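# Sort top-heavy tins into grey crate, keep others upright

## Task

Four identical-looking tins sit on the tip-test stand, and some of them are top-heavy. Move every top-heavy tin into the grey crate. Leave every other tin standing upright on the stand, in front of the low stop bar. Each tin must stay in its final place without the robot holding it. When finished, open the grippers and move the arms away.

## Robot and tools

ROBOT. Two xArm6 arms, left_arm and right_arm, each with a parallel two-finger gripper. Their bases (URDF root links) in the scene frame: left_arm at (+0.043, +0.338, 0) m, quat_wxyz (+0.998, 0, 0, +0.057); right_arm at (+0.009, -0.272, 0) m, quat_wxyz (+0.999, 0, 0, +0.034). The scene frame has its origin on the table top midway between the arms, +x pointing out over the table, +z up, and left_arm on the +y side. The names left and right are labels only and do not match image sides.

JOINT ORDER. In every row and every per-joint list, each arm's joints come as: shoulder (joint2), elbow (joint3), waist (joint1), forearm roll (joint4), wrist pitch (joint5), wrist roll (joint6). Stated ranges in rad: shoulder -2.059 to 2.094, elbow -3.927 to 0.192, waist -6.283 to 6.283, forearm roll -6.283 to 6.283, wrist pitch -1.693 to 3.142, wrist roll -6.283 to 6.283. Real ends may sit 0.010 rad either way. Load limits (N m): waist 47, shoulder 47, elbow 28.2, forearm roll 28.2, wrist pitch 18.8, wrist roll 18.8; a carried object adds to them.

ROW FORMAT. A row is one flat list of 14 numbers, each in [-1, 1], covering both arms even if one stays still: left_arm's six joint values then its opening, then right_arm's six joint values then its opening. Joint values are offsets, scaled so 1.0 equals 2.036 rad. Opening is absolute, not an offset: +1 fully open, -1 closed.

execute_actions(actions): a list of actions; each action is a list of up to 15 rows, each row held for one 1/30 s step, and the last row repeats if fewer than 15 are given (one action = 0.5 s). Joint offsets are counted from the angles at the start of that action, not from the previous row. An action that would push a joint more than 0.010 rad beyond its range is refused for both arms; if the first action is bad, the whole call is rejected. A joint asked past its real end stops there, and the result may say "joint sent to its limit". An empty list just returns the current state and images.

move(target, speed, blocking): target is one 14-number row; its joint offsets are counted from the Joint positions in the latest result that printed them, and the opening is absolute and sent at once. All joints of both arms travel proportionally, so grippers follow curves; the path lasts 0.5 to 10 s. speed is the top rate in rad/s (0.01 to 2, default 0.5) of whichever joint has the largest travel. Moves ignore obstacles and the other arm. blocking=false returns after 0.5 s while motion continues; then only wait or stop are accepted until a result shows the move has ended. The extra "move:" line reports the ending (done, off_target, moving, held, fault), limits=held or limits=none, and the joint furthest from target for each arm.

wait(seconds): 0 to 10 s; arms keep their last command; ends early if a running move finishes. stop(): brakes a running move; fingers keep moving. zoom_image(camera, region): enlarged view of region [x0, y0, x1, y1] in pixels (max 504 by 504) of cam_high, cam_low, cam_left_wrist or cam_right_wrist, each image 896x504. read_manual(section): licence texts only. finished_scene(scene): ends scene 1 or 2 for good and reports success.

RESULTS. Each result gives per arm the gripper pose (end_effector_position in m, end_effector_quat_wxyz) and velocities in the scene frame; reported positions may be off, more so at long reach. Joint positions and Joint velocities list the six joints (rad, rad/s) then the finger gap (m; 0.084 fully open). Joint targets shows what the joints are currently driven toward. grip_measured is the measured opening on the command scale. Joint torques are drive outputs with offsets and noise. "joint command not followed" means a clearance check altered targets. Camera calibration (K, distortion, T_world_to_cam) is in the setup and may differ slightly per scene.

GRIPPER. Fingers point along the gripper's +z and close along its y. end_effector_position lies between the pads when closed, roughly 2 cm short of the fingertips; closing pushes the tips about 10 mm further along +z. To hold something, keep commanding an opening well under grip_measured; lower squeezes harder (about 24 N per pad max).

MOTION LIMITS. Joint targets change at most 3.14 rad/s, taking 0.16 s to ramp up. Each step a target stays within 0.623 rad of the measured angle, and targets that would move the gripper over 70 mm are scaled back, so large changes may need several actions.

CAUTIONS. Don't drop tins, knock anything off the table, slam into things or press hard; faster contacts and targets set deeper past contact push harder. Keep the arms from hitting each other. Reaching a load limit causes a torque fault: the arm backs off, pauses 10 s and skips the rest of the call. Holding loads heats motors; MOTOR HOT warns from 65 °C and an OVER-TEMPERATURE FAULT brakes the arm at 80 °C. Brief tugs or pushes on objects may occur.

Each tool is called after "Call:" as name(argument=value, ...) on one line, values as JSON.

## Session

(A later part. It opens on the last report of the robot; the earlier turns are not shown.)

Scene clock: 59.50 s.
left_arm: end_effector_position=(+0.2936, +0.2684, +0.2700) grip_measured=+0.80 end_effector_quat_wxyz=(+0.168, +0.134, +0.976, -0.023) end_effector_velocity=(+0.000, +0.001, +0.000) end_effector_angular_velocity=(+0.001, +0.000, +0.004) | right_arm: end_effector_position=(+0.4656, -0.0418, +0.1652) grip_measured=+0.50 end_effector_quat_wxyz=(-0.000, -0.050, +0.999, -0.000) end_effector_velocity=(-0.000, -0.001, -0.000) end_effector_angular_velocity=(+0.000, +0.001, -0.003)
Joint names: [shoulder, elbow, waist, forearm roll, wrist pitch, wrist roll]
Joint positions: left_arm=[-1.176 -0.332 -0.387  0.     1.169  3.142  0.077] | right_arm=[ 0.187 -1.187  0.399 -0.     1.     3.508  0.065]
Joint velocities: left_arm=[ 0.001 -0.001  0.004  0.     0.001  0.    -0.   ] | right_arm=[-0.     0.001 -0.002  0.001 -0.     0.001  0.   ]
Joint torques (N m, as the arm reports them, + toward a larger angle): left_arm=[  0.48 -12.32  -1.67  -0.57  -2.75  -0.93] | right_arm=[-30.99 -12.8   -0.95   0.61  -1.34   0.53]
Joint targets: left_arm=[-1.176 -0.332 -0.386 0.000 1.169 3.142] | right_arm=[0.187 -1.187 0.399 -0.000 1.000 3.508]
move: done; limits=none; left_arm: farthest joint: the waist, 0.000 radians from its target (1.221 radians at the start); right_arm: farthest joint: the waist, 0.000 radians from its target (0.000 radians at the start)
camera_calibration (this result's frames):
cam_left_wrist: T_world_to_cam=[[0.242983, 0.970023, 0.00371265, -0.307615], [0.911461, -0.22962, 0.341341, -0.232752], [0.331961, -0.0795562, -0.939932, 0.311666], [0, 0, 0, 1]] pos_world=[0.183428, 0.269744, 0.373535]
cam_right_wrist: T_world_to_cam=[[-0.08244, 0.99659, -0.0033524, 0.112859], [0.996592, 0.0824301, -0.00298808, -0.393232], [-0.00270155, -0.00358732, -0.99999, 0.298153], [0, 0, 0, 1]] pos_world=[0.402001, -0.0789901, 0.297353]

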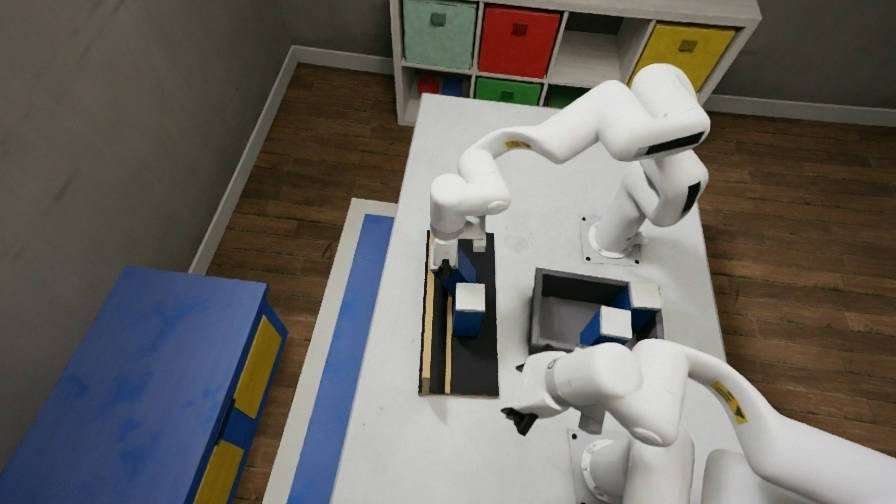

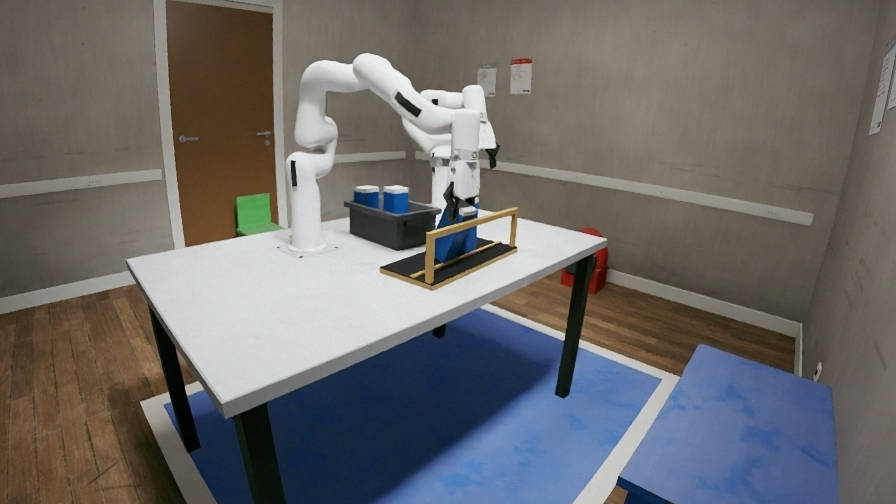

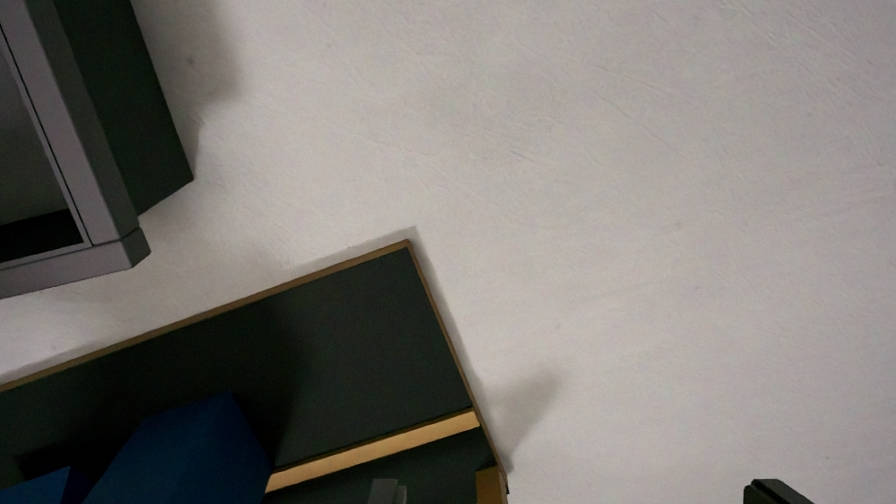

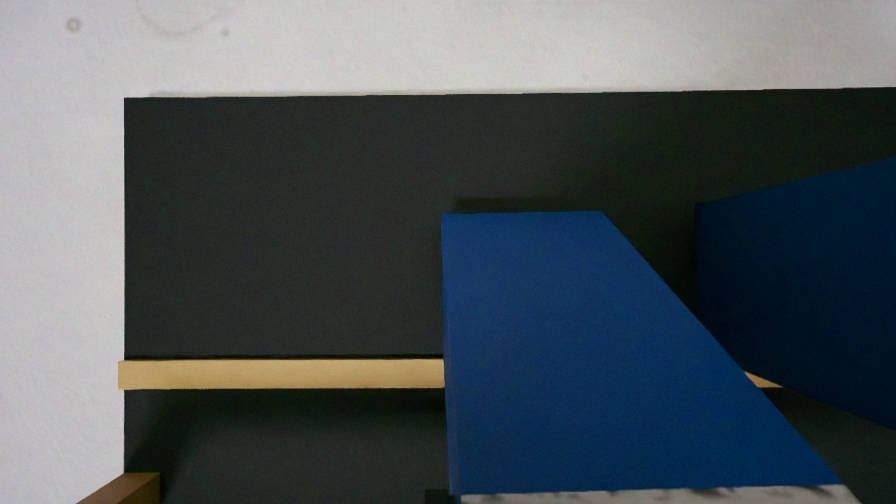

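Call:
move(target=[0,0,0,0,0,0,0.8,-0.0757,-0.0981,0,0,0.1738,0,-0.2], speed=0.4)

Call:
move(target=[0,0,0,0,0,0,0.8,-0.4465,0.4190,0,0,-0.1395,-0.18,-0.2], speed=0.7)

Call:
move(target=[0,0,0,0,0,0,0.8,0,0,0.3021,0,0,0,-0.2], speed=0.7)

Scene clock: 62.23 s.
left_arm: end_effector_position=(+0.2936, +0.2684, +0.2700) grip_measured=+0.80 end_effector_quat_wxyz=(+0.168, +0.134, +0.976, -0.023) end_effector_velocity=(+0.000, +0.000, -0.000) end_effector_angular_velocity=(-0.000, +0.001, +0.001) | right_arm: end_effector_position=(+0.4464, -0.0515, +0.2996) grip_measured=+0.50 end_effector_quat_wxyz=(-0.000, -0.050, +0.999, -0.000) end_effector_velocity=(+0.000, +0.000, +0.003) end_effector_angular_velocity=(+0.002, -0.004, -0.001)
Joint names: [shoulder, elbow, waist, forearm roll, wrist pitch, wrist roll]
Joint positions: left_arm=[-1.176 -0.332 -0.387  0.     1.169  3.142  0.077] | right_arm=[ 0.034 -1.387  0.399 -0.     1.354  3.508  0.065]
Joint velocities: left_arm=[ 0.    -0.     0.001 -0.     0.    -0.001  0.   ] | right_arm=[-0.004 -0.004  0.     0.     0.003  0.001  0.   ]
Joint torques (N m, as the arm reports them, + toward a larger angle): left_arm=[  0.12 -12.48  -1.78  -0.48  -2.72  -0.94] | right_arm=[-31.53 -14.96  -2.28  -0.61  -1.33   0.45]
Joint targets: left_arm=[-1.176 -0.332 -0.387 0.000 1.169 3.142] | right_arm=[0.033 -1.387 0.399 -0.000 1.354 3.508]
move: done; limits=none; left_arm: farthest joint: the waist, 0.000 radians from its target (0.001 radians at the start); right_arm: farthest joint: the shoulder, 0.001 radians from its target (0.155 radians at the start)
camera_calibration (this result's frames):
cam_left_wrist: T_world_to_cam=[[0.242983, 0.970024, 0.00371262, -0.307615], [0.911461, -0.22962, 0.341341, -0.232752], [0.331962, -0.0795561, -0.939932, 0.311666], [0, 0, 0, 1]] pos_world=[0.183428, 0.269744, 0.373535]
cam_right_wrist: T_world_to_cam=[[-0.0824085, 0.996592, -0.0035521, 0.121454], [0.996594, 0.0823963, -0.00345174, -0.372722], [-0.0031473, -0.00382445, -0.999988, 0.432732], [0, 0, 0, 1]] pos_world=[0.382823, -0.0886742, 0.431871]

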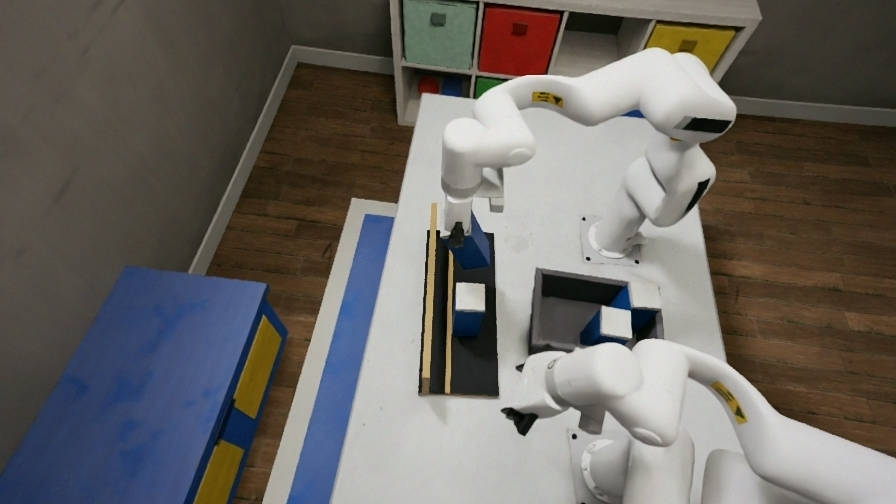

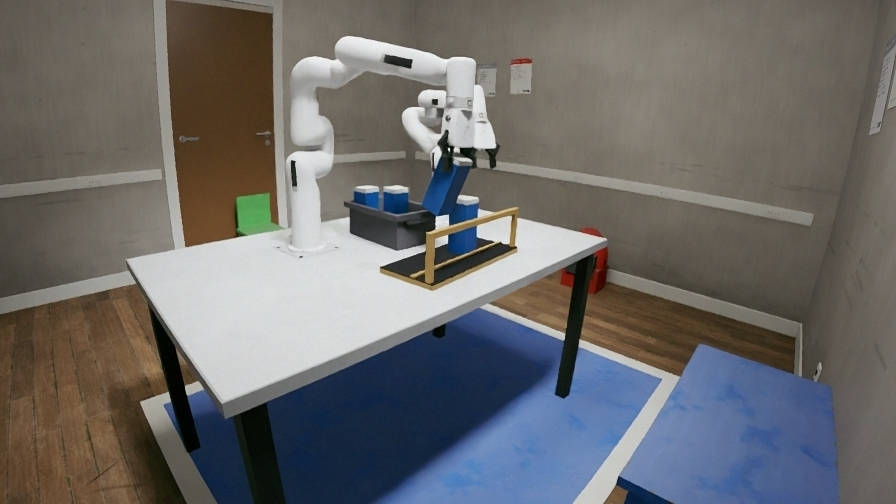

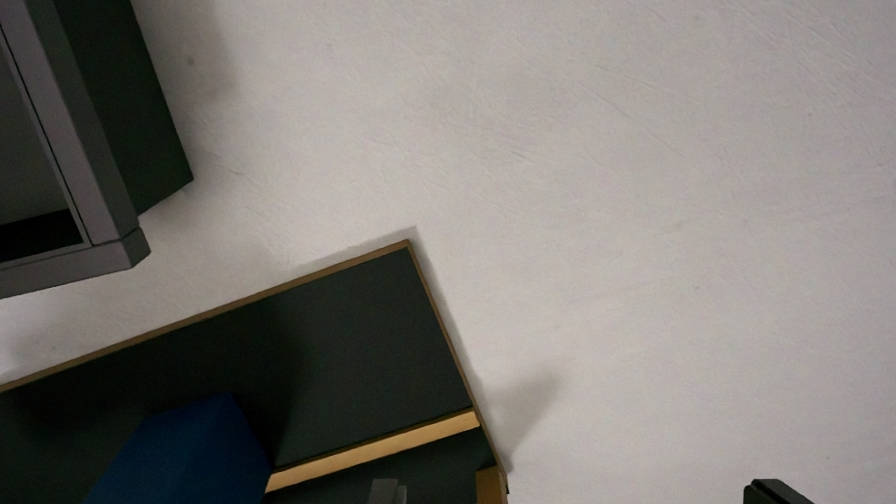

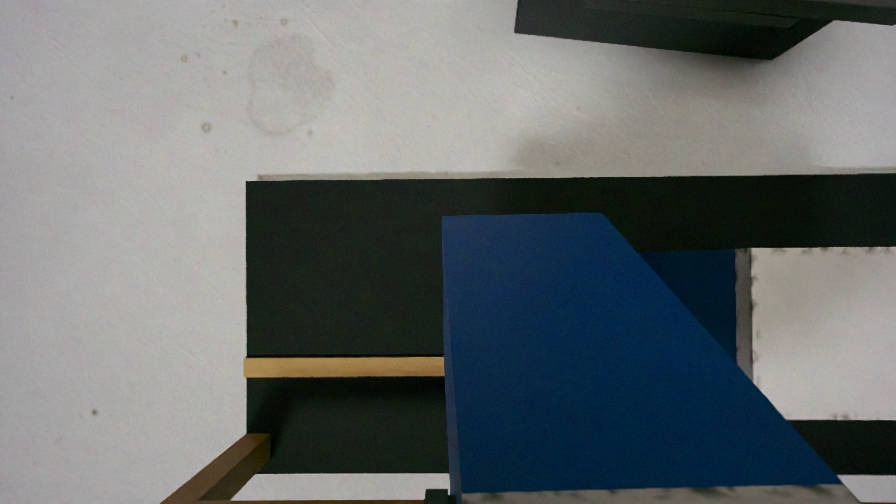

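Scene clock: 64.23 s.
left_arm: end_effector_position=(+0.2936, +0.2684, +0.2700) grip_measured=+0.80 end_effector_quat_wxyz=(+0.168, +0.134, +0.976, -0.023) end_effector_velocity=(-0.000, +0.000, -0.000) end_effector_angular_velocity=(-0.001, +0.001, +0.001) | right_arm: end_effector_position=(+0.2962, -0.1273, +0.2998) grip_measured=+0.50 end_effector_quat_wxyz=(+0.164, -0.228, +0.959, +0.039) end_effector_velocity=(-0.000, -0.000, -0.000) end_effector_angular_velocity=(-0.000, -0.002, +0.002)
Joint names: [shoulder, elbow, waist, forearm roll, wrist pitch, wrist roll]
Joint positions: left_arm=[-1.176 -0.332 -0.387  0.     1.169  3.142  0.077] | right_arm=[-0.875 -0.534  0.399 -0.     1.07   3.142  0.065]
Joint velocities: left_arm=[ 0.    -0.     0.001 -0.001  0.001  0.     0.   ] | right_arm=[-0.003  0.003  0.001 -0.001 -0.001 -0.001  0.   ]
Joint torques (N m, as the arm reports them, + toward a larger angle): left_arm=[  0.45 -12.4   -1.71  -0.53  -2.62  -1.01] | right_arm=[ -8.33 -15.69  -1.9   -0.6   -2.02   0.45]
Joint targets: left_arm=[-1.176 -0.332 -0.387 0.000 1.169 3.142] | right_arm=[-0.875 -0.534 0.399 -0.000 1.070 3.142]
move: done; limits=none; left_arm: farthest joint: the waist, 0.000 radians from its target (0.000 radians at the start); right_arm: farthest joint: the waist, 0.000 radians from its target (0.000 radians at the start)
camera_calibration (this result's frames):
cam_left_wrist: T_world_to_cam=[[0.242982, 0.970024, 0.00371266, -0.307615], [0.911461, -0.229619, 0.341342, -0.232752], [0.331962, -0.0795561, -0.939932, 0.311666], [0, 0, 0, 1]] pos_world=[0.183428, 0.269744, 0.373535]
cam_right_wrist: T_world_to_cam=[[-0.433905, 0.900953, 0.00311128, 0.274573], [0.850966, 0.408691, 0.329891, -0.232091], [0.295945, 0.145789, -0.944014, 0.345846], [0, 0, 0, 1]] pos_world=[0.214288, -0.202945, 0.402194]

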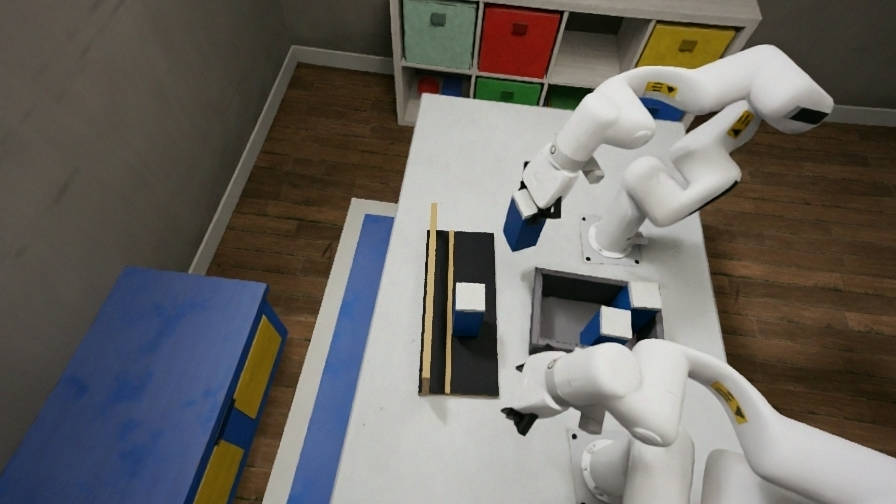

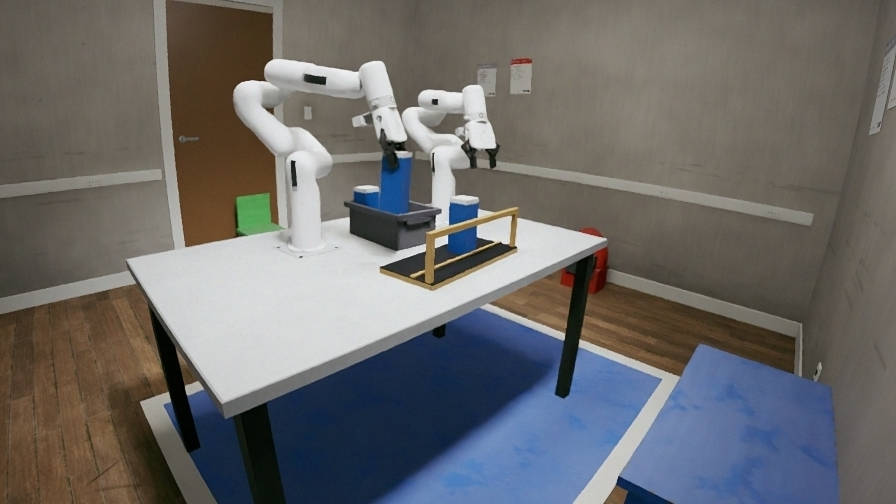

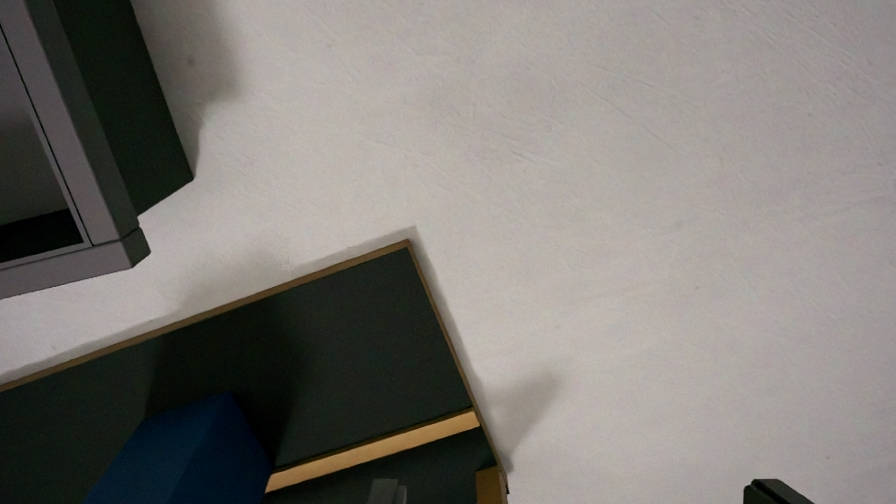

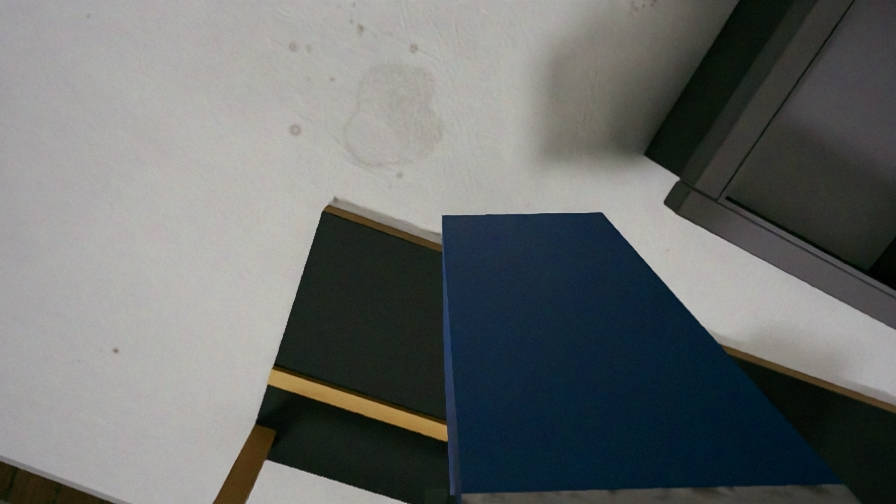

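Scene clock: 65.80 s.
left_arm: end_effector_position=(+0.2936, +0.2684, +0.2700) grip_measured=+0.80 end_effector_quat_wxyz=(+0.168, +0.134, +0.976, -0.023) end_effector_velocity=(-0.000, +0.000, +0.000) end_effector_angular_velocity=(-0.000, -0.000, +0.001) | right_arm: end_effector_position=(+0.1601, +0.0118, +0.2998) grip_measured=+0.50 end_effector_quat_wxyz=(+0.145, -0.507, +0.845, +0.087) end_effector_velocity=(-0.001, +0.001, +0.000) end_effector_angular_velocity=(+0.001, +0.000, +0.003)
Joint names: [shoulder, elbow, waist, forearm roll, wrist pitch, wrist roll]
Joint positions: left_arm=[-1.176 -0.332 -0.387  0.     1.169  3.142  0.077] | right_arm=[-0.875 -0.534  1.013 -0.     1.07   3.142  0.065]
Joint velocities: left_arm=[-0.  0.  0.  0.  0. -0.  0.] | right_arm=[ 0.    -0.     0.004  0.001 -0.     0.     0.   ]
Joint torques (N m, as the arm reports them, + toward a larger angle): left_arm=[  0.43 -12.5   -1.29  -0.45  -2.81  -0.81] | right_arm=[ -8.27 -15.7   -2.04  -0.62  -2.08   0.41]
Joint targets: left_arm=[-1.176 -0.332 -0.387 0.000 1.169 3.142] | right_arm=[-0.875 -0.534 1.014 -0.000 1.070 3.142]
move: done; limits=none; left_arm: farthest joint: the waist, 0.000 radians from its target (0.000 radians at the start); right_arm: farthest joint: the waist, 0.001 radians from its target (0.615 radians at the start)
camera_calibration (this result's frames):
cam_left_wrist: T_world_to_cam=[[0.242983, 0.970024, 0.00371265, -0.307615], [0.911461, -0.22962, 0.341341, -0.232752], [0.331962, -0.0795562, -0.939932, 0.311666], [0, 0, 0, 1]] pos_world=[0.183428, 0.269744, 0.373535]
cam_right_wrist: T_world_to_cam=[[-0.873953, 0.486, 0.00308383, 0.165484], [0.459685, 0.824539, 0.329886, -0.115332], [0.157782, 0.289722, -0.944016, 0.386283], [0, 0, 0, 1]] pos_world=[0.136694, -0.0972448, 0.402194]

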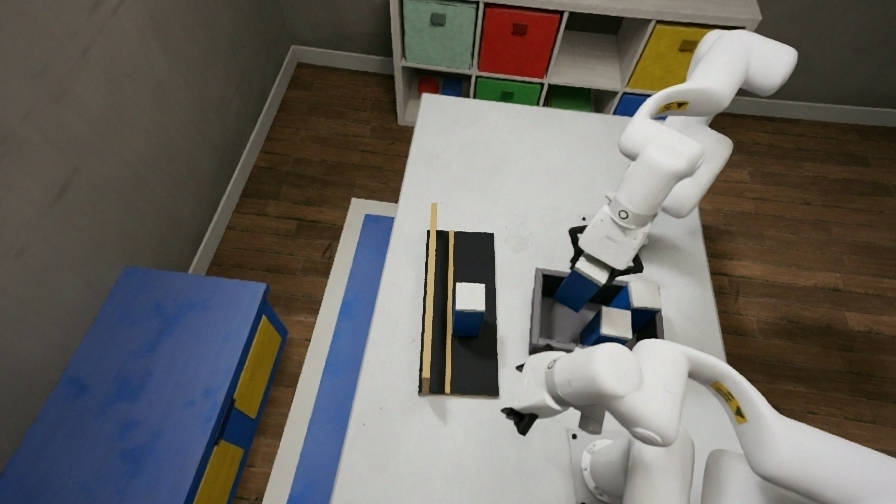

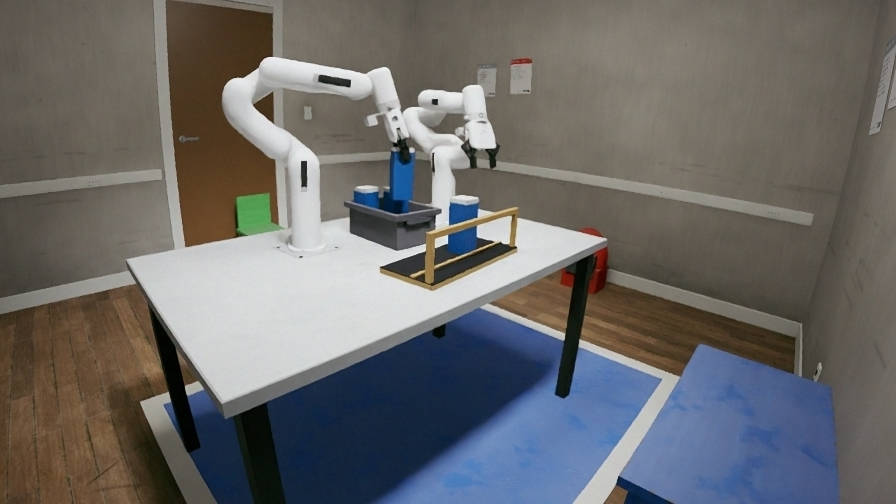

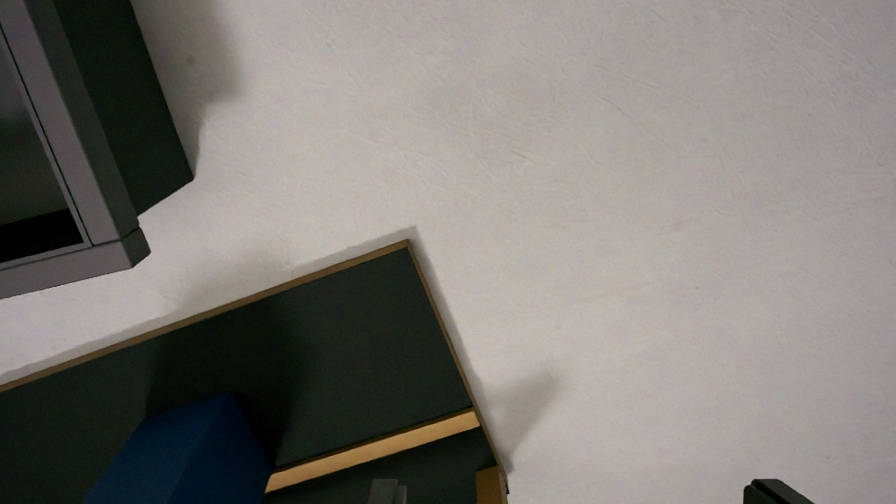

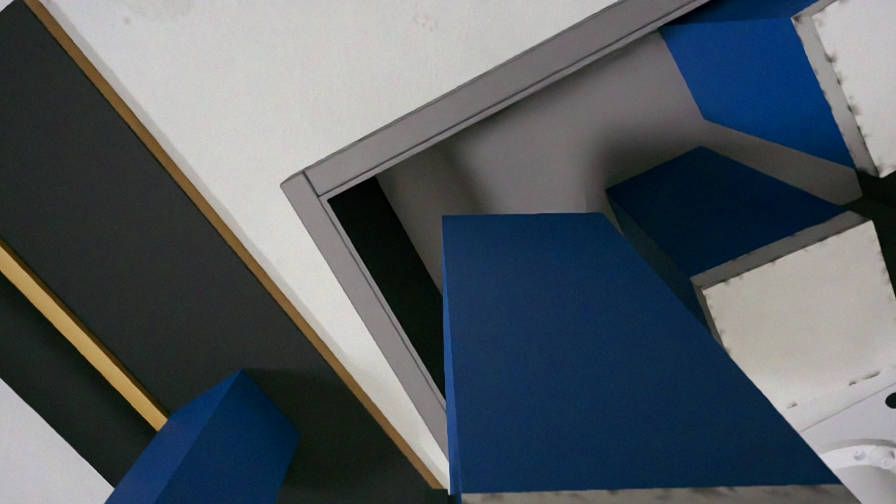

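Call:
move(target=[0,0,0,0,0,0,0.8,0.0605,0.1731,0,0,-0.2341,0,-0.2], speed=0.35)

Call:
execute_actions(actions=[[[0,0,0,0,0,0,0.8,0,0,0,0,0,0,0.8]],[[0,0,0,0,0,0,0.8,0,0,0,0,0,0,0.8]]])

Scene clock: 68.70 s.
left_arm: end_effector_position=(+0.2936, +0.2684, +0.2700) grip_measured=+0.80 end_effector_quat_wxyz=(+0.168, +0.134, +0.976, -0.023) end_effector_velocity=(-0.000, +0.000, -0.001) end_effector_angular_velocity=(+0.001, +0.001, +0.000) | right_arm: end_effector_position=(+0.1601, +0.0118, +0.1583) grip_measured=+0.50 end_effector_quat_wxyz=(+0.145, -0.507, +0.845, +0.087) end_effector_velocity=(-0.001, -0.001, -0.002) end_effector_angular_velocity=(-0.004, +0.003, +0.000)
Joint names: [shoulder, elbow, waist, forearm roll, wrist pitch, wrist roll]
Joint positions: left_arm=[-1.176 -0.332 -0.387  0.     1.169  3.142  0.077] | right_arm=[-0.752 -0.182  1.013 -0.     0.593  3.142  0.065]
Joint velocities: left_arm=[ 0.     0.002  0.     0.    -0.    -0.    -0.   ] | right_arm=[ 0.003  0.003  0.001  0.    -0.002  0.001 -0.   ]
Joint torques (N m, as the arm reports them, + toward a larger angle): left_arm=[  0.39 -12.29  -2.    -0.64  -2.76  -0.85] | right_arm=[ -9.97 -15.03  -1.89  -0.5   -2.05   0.48]
Joint targets: left_arm=[-1.176 -0.332 -0.387 0.000 1.169 3.142] | right_arm=[-0.751 -0.182 1.013 -0.000 0.593 3.142]
move: done; limits=none; left_arm: farthest joint: the waist, 0.000 radians from its target (0.000 radians at the start); right_arm: farthest joint: the elbow, 0.001 radians from its target (0.353 radians at the start)
camera_calibration (this result's frames):
cam_left_wrist: T_world_to_cam=[[0.242983, 0.970024, 0.00371258, -0.307615], [0.911461, -0.22962, 0.341341, -0.232752], [0.331962, -0.0795562, -0.939932, 0.311666], [0, 0, 0, 1]] pos_world=[0.183428, 0.269744, 0.373535]
cam_right_wrist: T_world_to_cam=[[-0.873983, 0.485946, 0.00313117, 0.165905], [0.459421, 0.824142, 0.331242, -0.0688437], [0.158385, 0.290939, -0.943541, 0.252493], [0, 0, 0, 1]] pos_world=[0.136635, -0.0973438, 0.260522]

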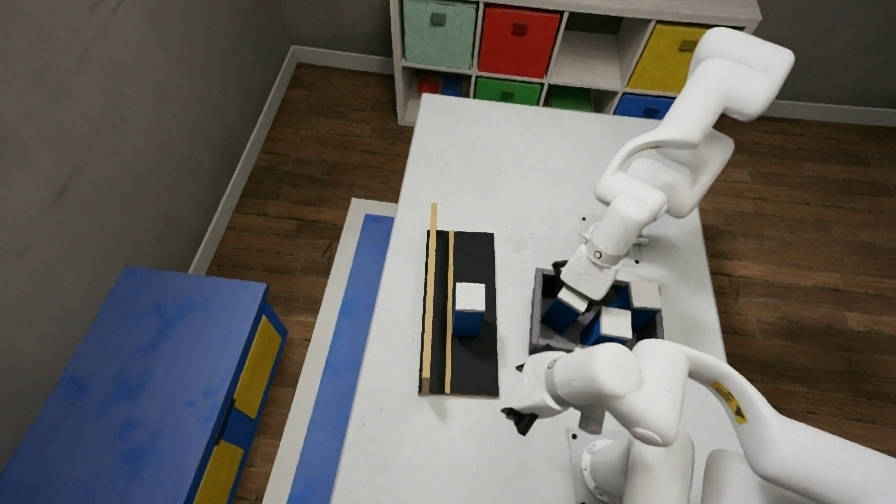

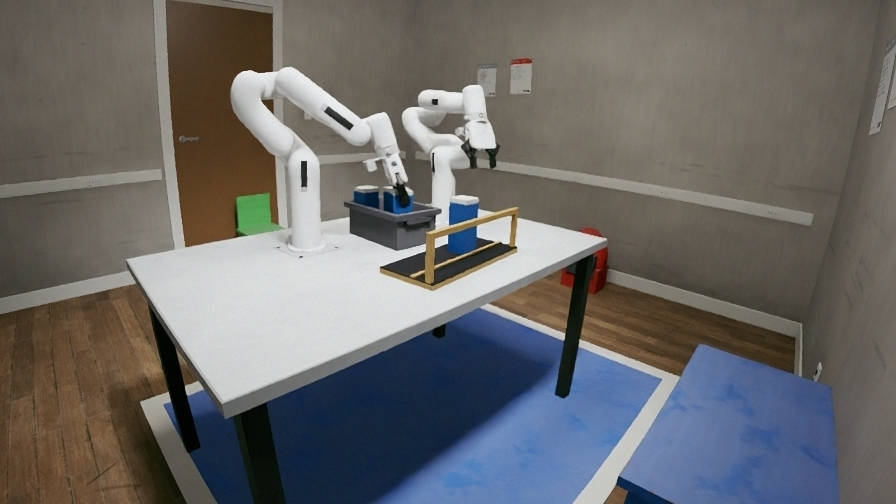

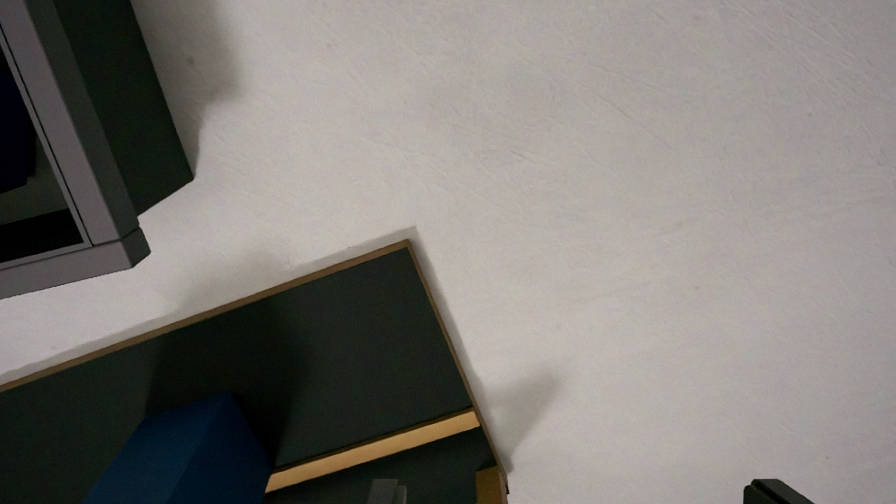

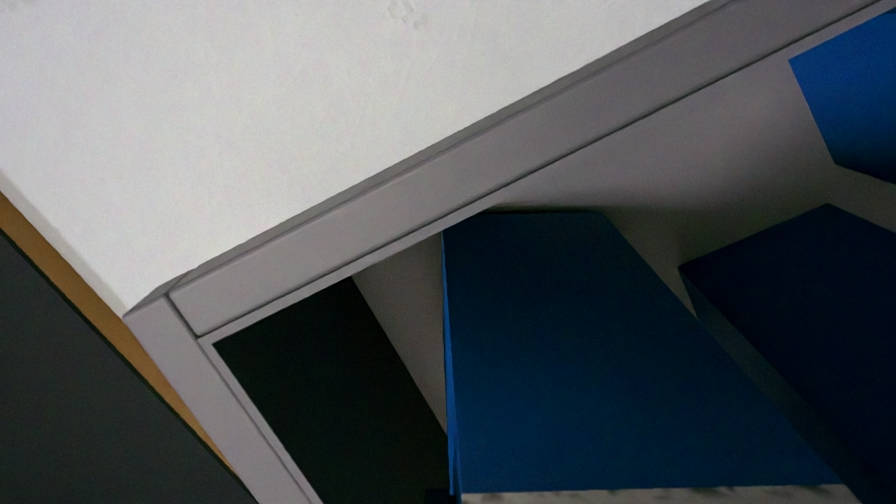

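Scene clock: 69.70 s.
left_arm: end_effector_position=(+0.2936, +0.2684, +0.2700) grip_measured=+0.80 end_effector_quat_wxyz=(+0.168, +0.134, +0.976, -0.023) end_effector_velocity=(+0.000, +0.000, -0.000) end_effector_angular_velocity=(+0.001, +0.000, -0.000) | right_arm: end_effector_position=(+0.1601, +0.0119, +0.1584) grip_measured=+0.80 end_effector_quat_wxyz=(+0.145, -0.507, +0.845, +0.087) end_effector_velocity=(-0.001, -0.000, -0.001) end_effector_angular_velocity=(-0.002, +0.002, -0.000)
Joint names: [shoulder, elbow, waist, forearm roll, wrist pitch, wrist roll]
Joint positions: left_arm=[-1.176 -0.332 -0.387  0.     1.169  3.142  0.077] | right_arm=[-0.752 -0.182  1.013 -0.     0.593  3.142  0.077]
Joint velocities: left_arm=[ 0.     0.     0.     0.001 -0.     0.    -0.   ] | right_arm=[ 0.001  0.     0.001 -0.     0.002  0.001  0.   ]
Joint torques (N m, as the arm reports them, + toward a larger angle): left_arm=[  0.45 -12.24  -1.76  -0.57  -2.73  -0.84] | right_arm=[ -8.69 -13.71  -2.02  -0.48  -1.71   0.48]
Joint targets: left_arm=[-1.176 -0.332 -0.387 0.000 1.169 3.142] | right_arm=[-0.752 -0.182 1.013 -0.000 0.593 3.142]
camera_calibration (this result's frames):
cam_left_wrist: T_world_to_cam=[[0.242983, 0.970023, 0.0037125, -0.307615], [0.911461, -0.22962, 0.341342, -0.232752], [0.331962, -0.0795563, -0.939932, 0.311666], [0, 0, 0, 1]] pos_world=[0.183428, 0.269744, 0.373535]
cam_right_wrist: T_world_to_cam=[[-0.873987, 0.485939, 0.00313703, 0.165901], [0.459367, 0.824056, 0.331532, -0.0689886], [0.158519, 0.291196, -0.943439, 0.25253], [0, 0, 0, 1]] pos_world=[0.136656, -0.097303, 0.260598]

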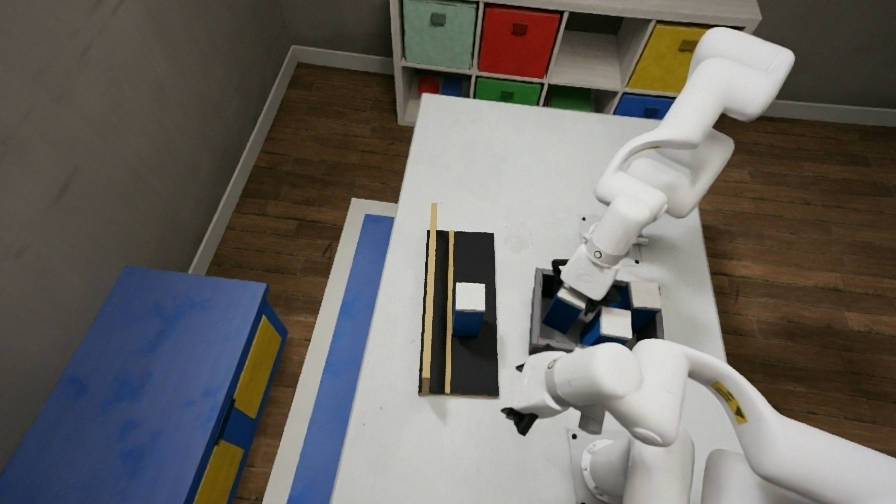

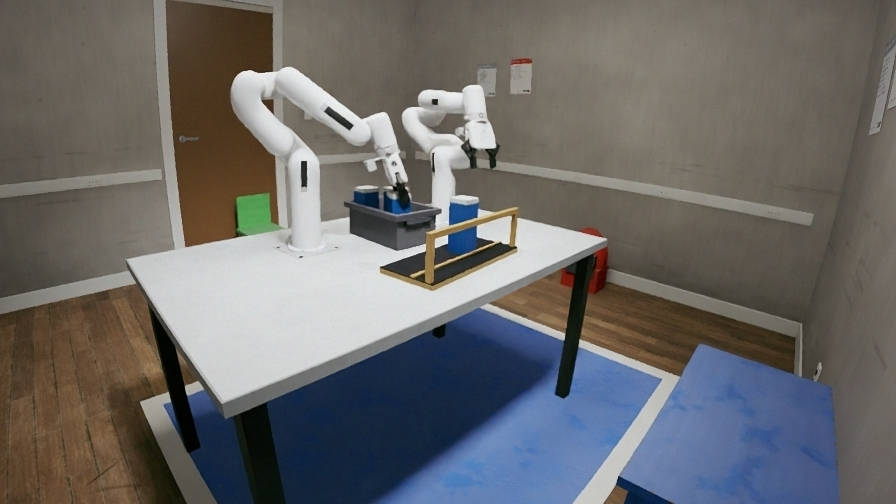

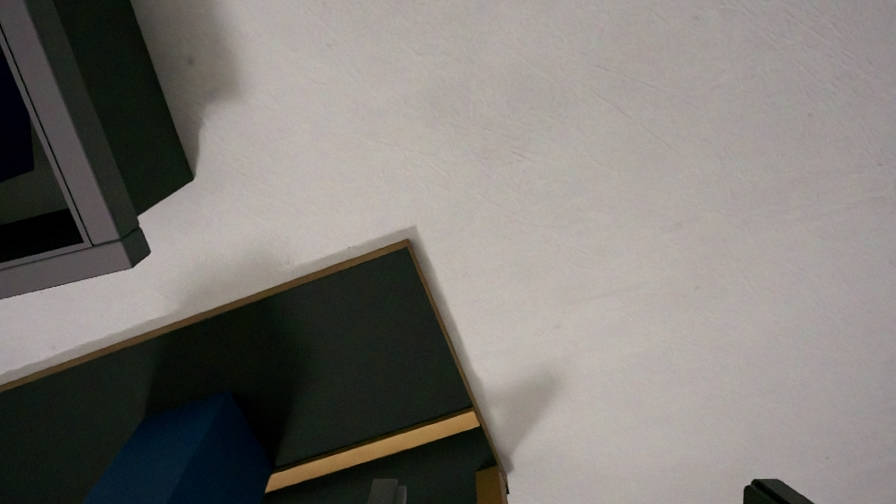

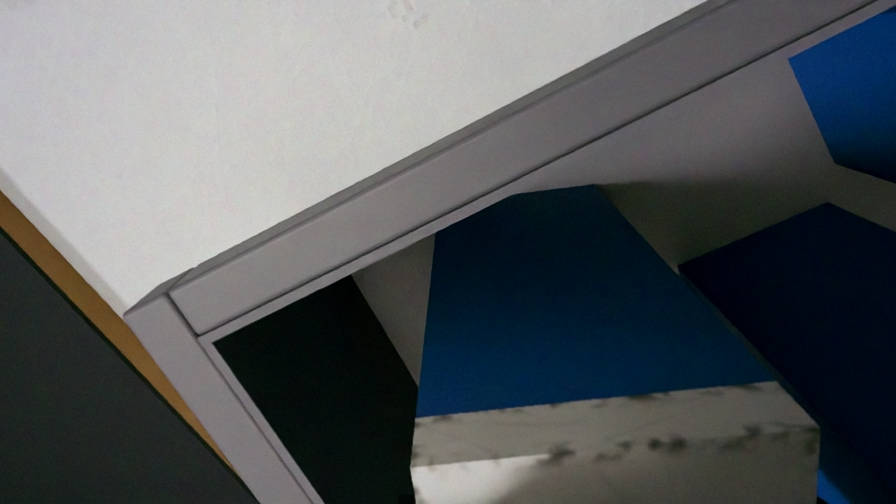

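Call:
move(target=[0,0,0,0,0,0,0.8,-0.1351,-0.1415,0,0,0.2765,0,0.8], speed=0.5)

Scene clock: 71.80 s.
left_arm: end_effector_position=(+0.2936, +0.2684, +0.2700) grip_measured=+0.80 end_effector_quat_wxyz=(+0.168, +0.134, +0.976, -0.023) end_effector_velocity=(+0.000, +0.000, +0.000) end_effector_angular_velocity=(+0.000, -0.001, -0.000) | right_arm: end_effector_position=(+0.1438, -0.0188, +0.3003) grip_measured=+0.80 end_effector_quat_wxyz=(+0.145, -0.507, +0.845, +0.087) end_effector_velocity=(+0.000, -0.000, +0.001) end_effector_angular_velocity=(+0.001, -0.001, -0.002)
Joint names: [shoulder, elbow, waist, forearm roll, wrist pitch, wrist roll]
Joint positions: left_arm=[-1.176 -0.332 -0.387  0.     1.169  3.142  0.077] | right_arm=[-1.026 -0.47   1.013 -0.     1.156  3.142  0.077]
Joint velocities: left_arm=[-0.     0.    -0.     0.001 -0.     0.     0.   ] | right_arm=[-0.002 -0.002 -0.002 -0.     0.002 -0.     0.   ]
Joint torques (N m, as the arm reports them, + toward a larger angle): left_arm=[  0.34 -12.39  -1.81  -0.48  -2.79  -0.8 ] | right_arm=[ -3.76 -14.15  -2.14  -0.7   -1.69   0.37]
Joint targets: left_arm=[-1.176 -0.332 -0.387 0.000 1.169 3.142] | right_arm=[-1.027 -0.470 1.013 -0.000 1.156 3.142]
move: done; limits=none; left_arm: farthest joint: the waist, 0.000 radians from its target (0.000 radians at the start); right_arm: farthest joint: the shoulder, 0.001 radians from its target (0.275 radians at the start)
camera_calibration (this result's frames):
cam_left_wrist: T_world_to_cam=[[0.242983, 0.970023, 0.00371268, -0.307615], [0.911461, -0.22962, 0.341342, -0.232752], [0.331962, -0.0795563, -0.939932, 0.311666], [0, 0, 0, 1]] pos_world=[0.183428, 0.269744, 0.373535]
cam_right_wrist: T_world_to_cam=[[-0.873955, 0.485997, 0.0031108, 0.166121], [0.459452, 0.824099, 0.331307, -0.0832583], [0.158451, 0.290977, -0.943518, 0.39791], [0, 0, 0, 1]] pos_world=[0.120387, -0.127904, 0.402502]

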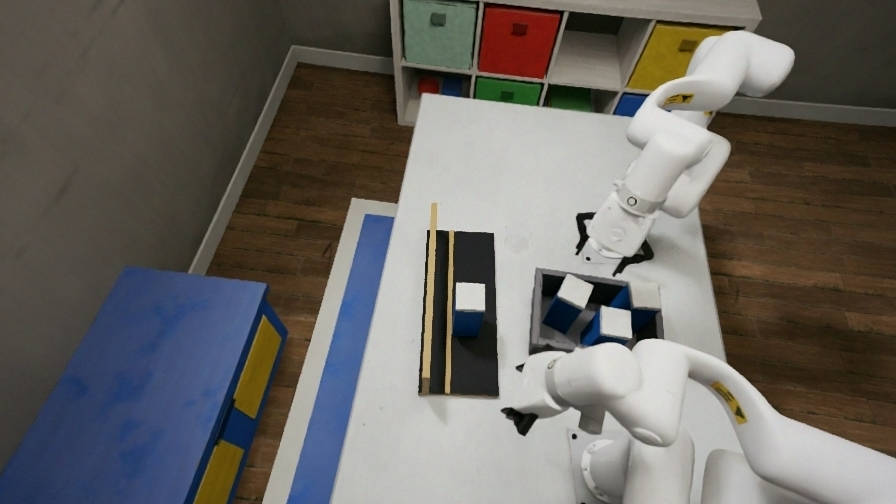

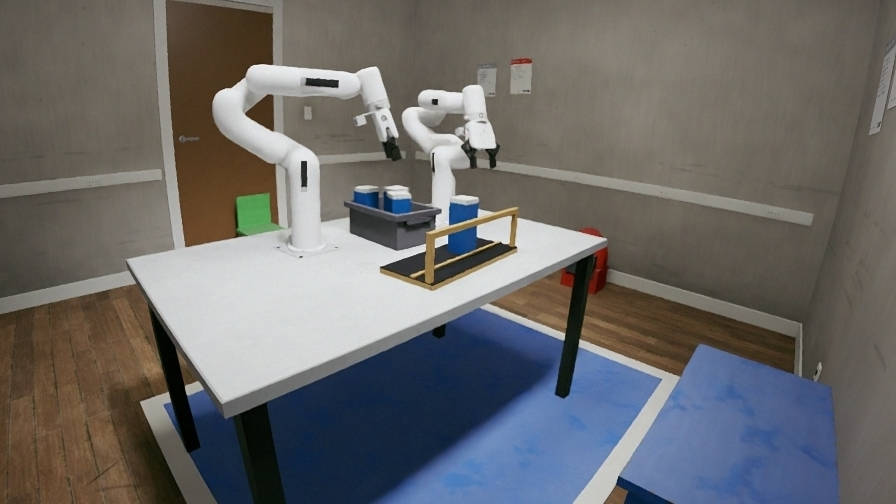

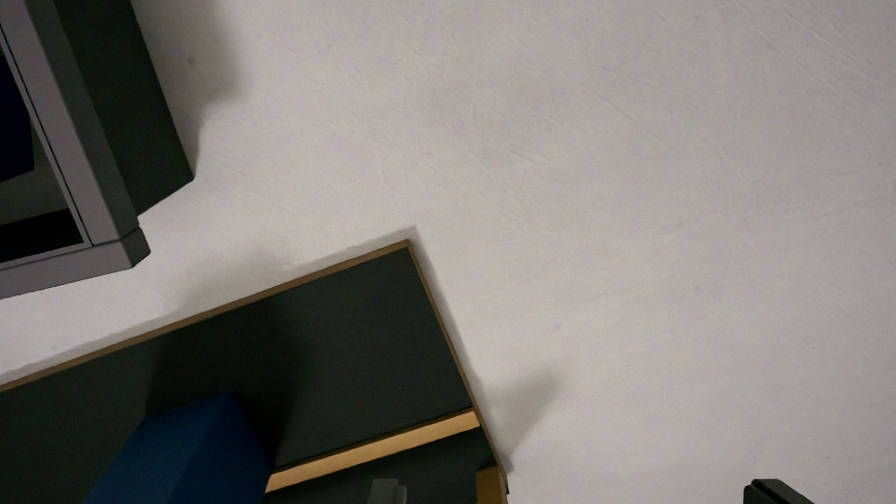

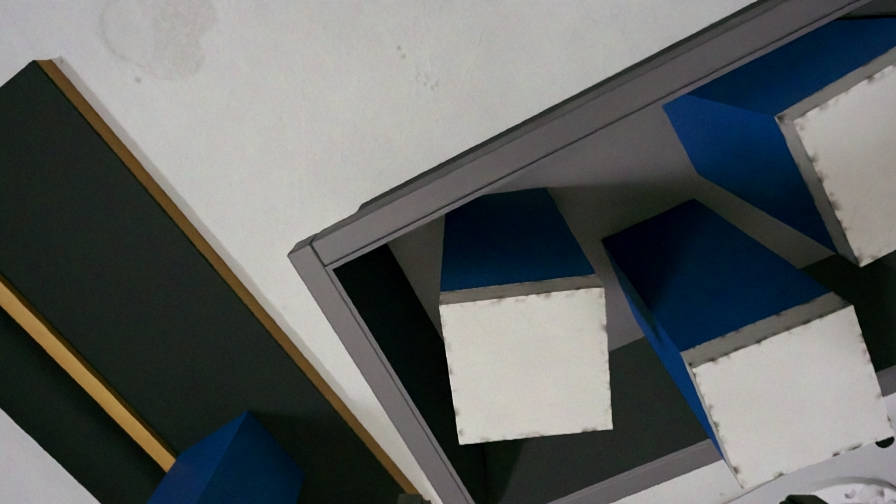

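Call:
finished_scene(scene=2)

The scene is finished: the task was done.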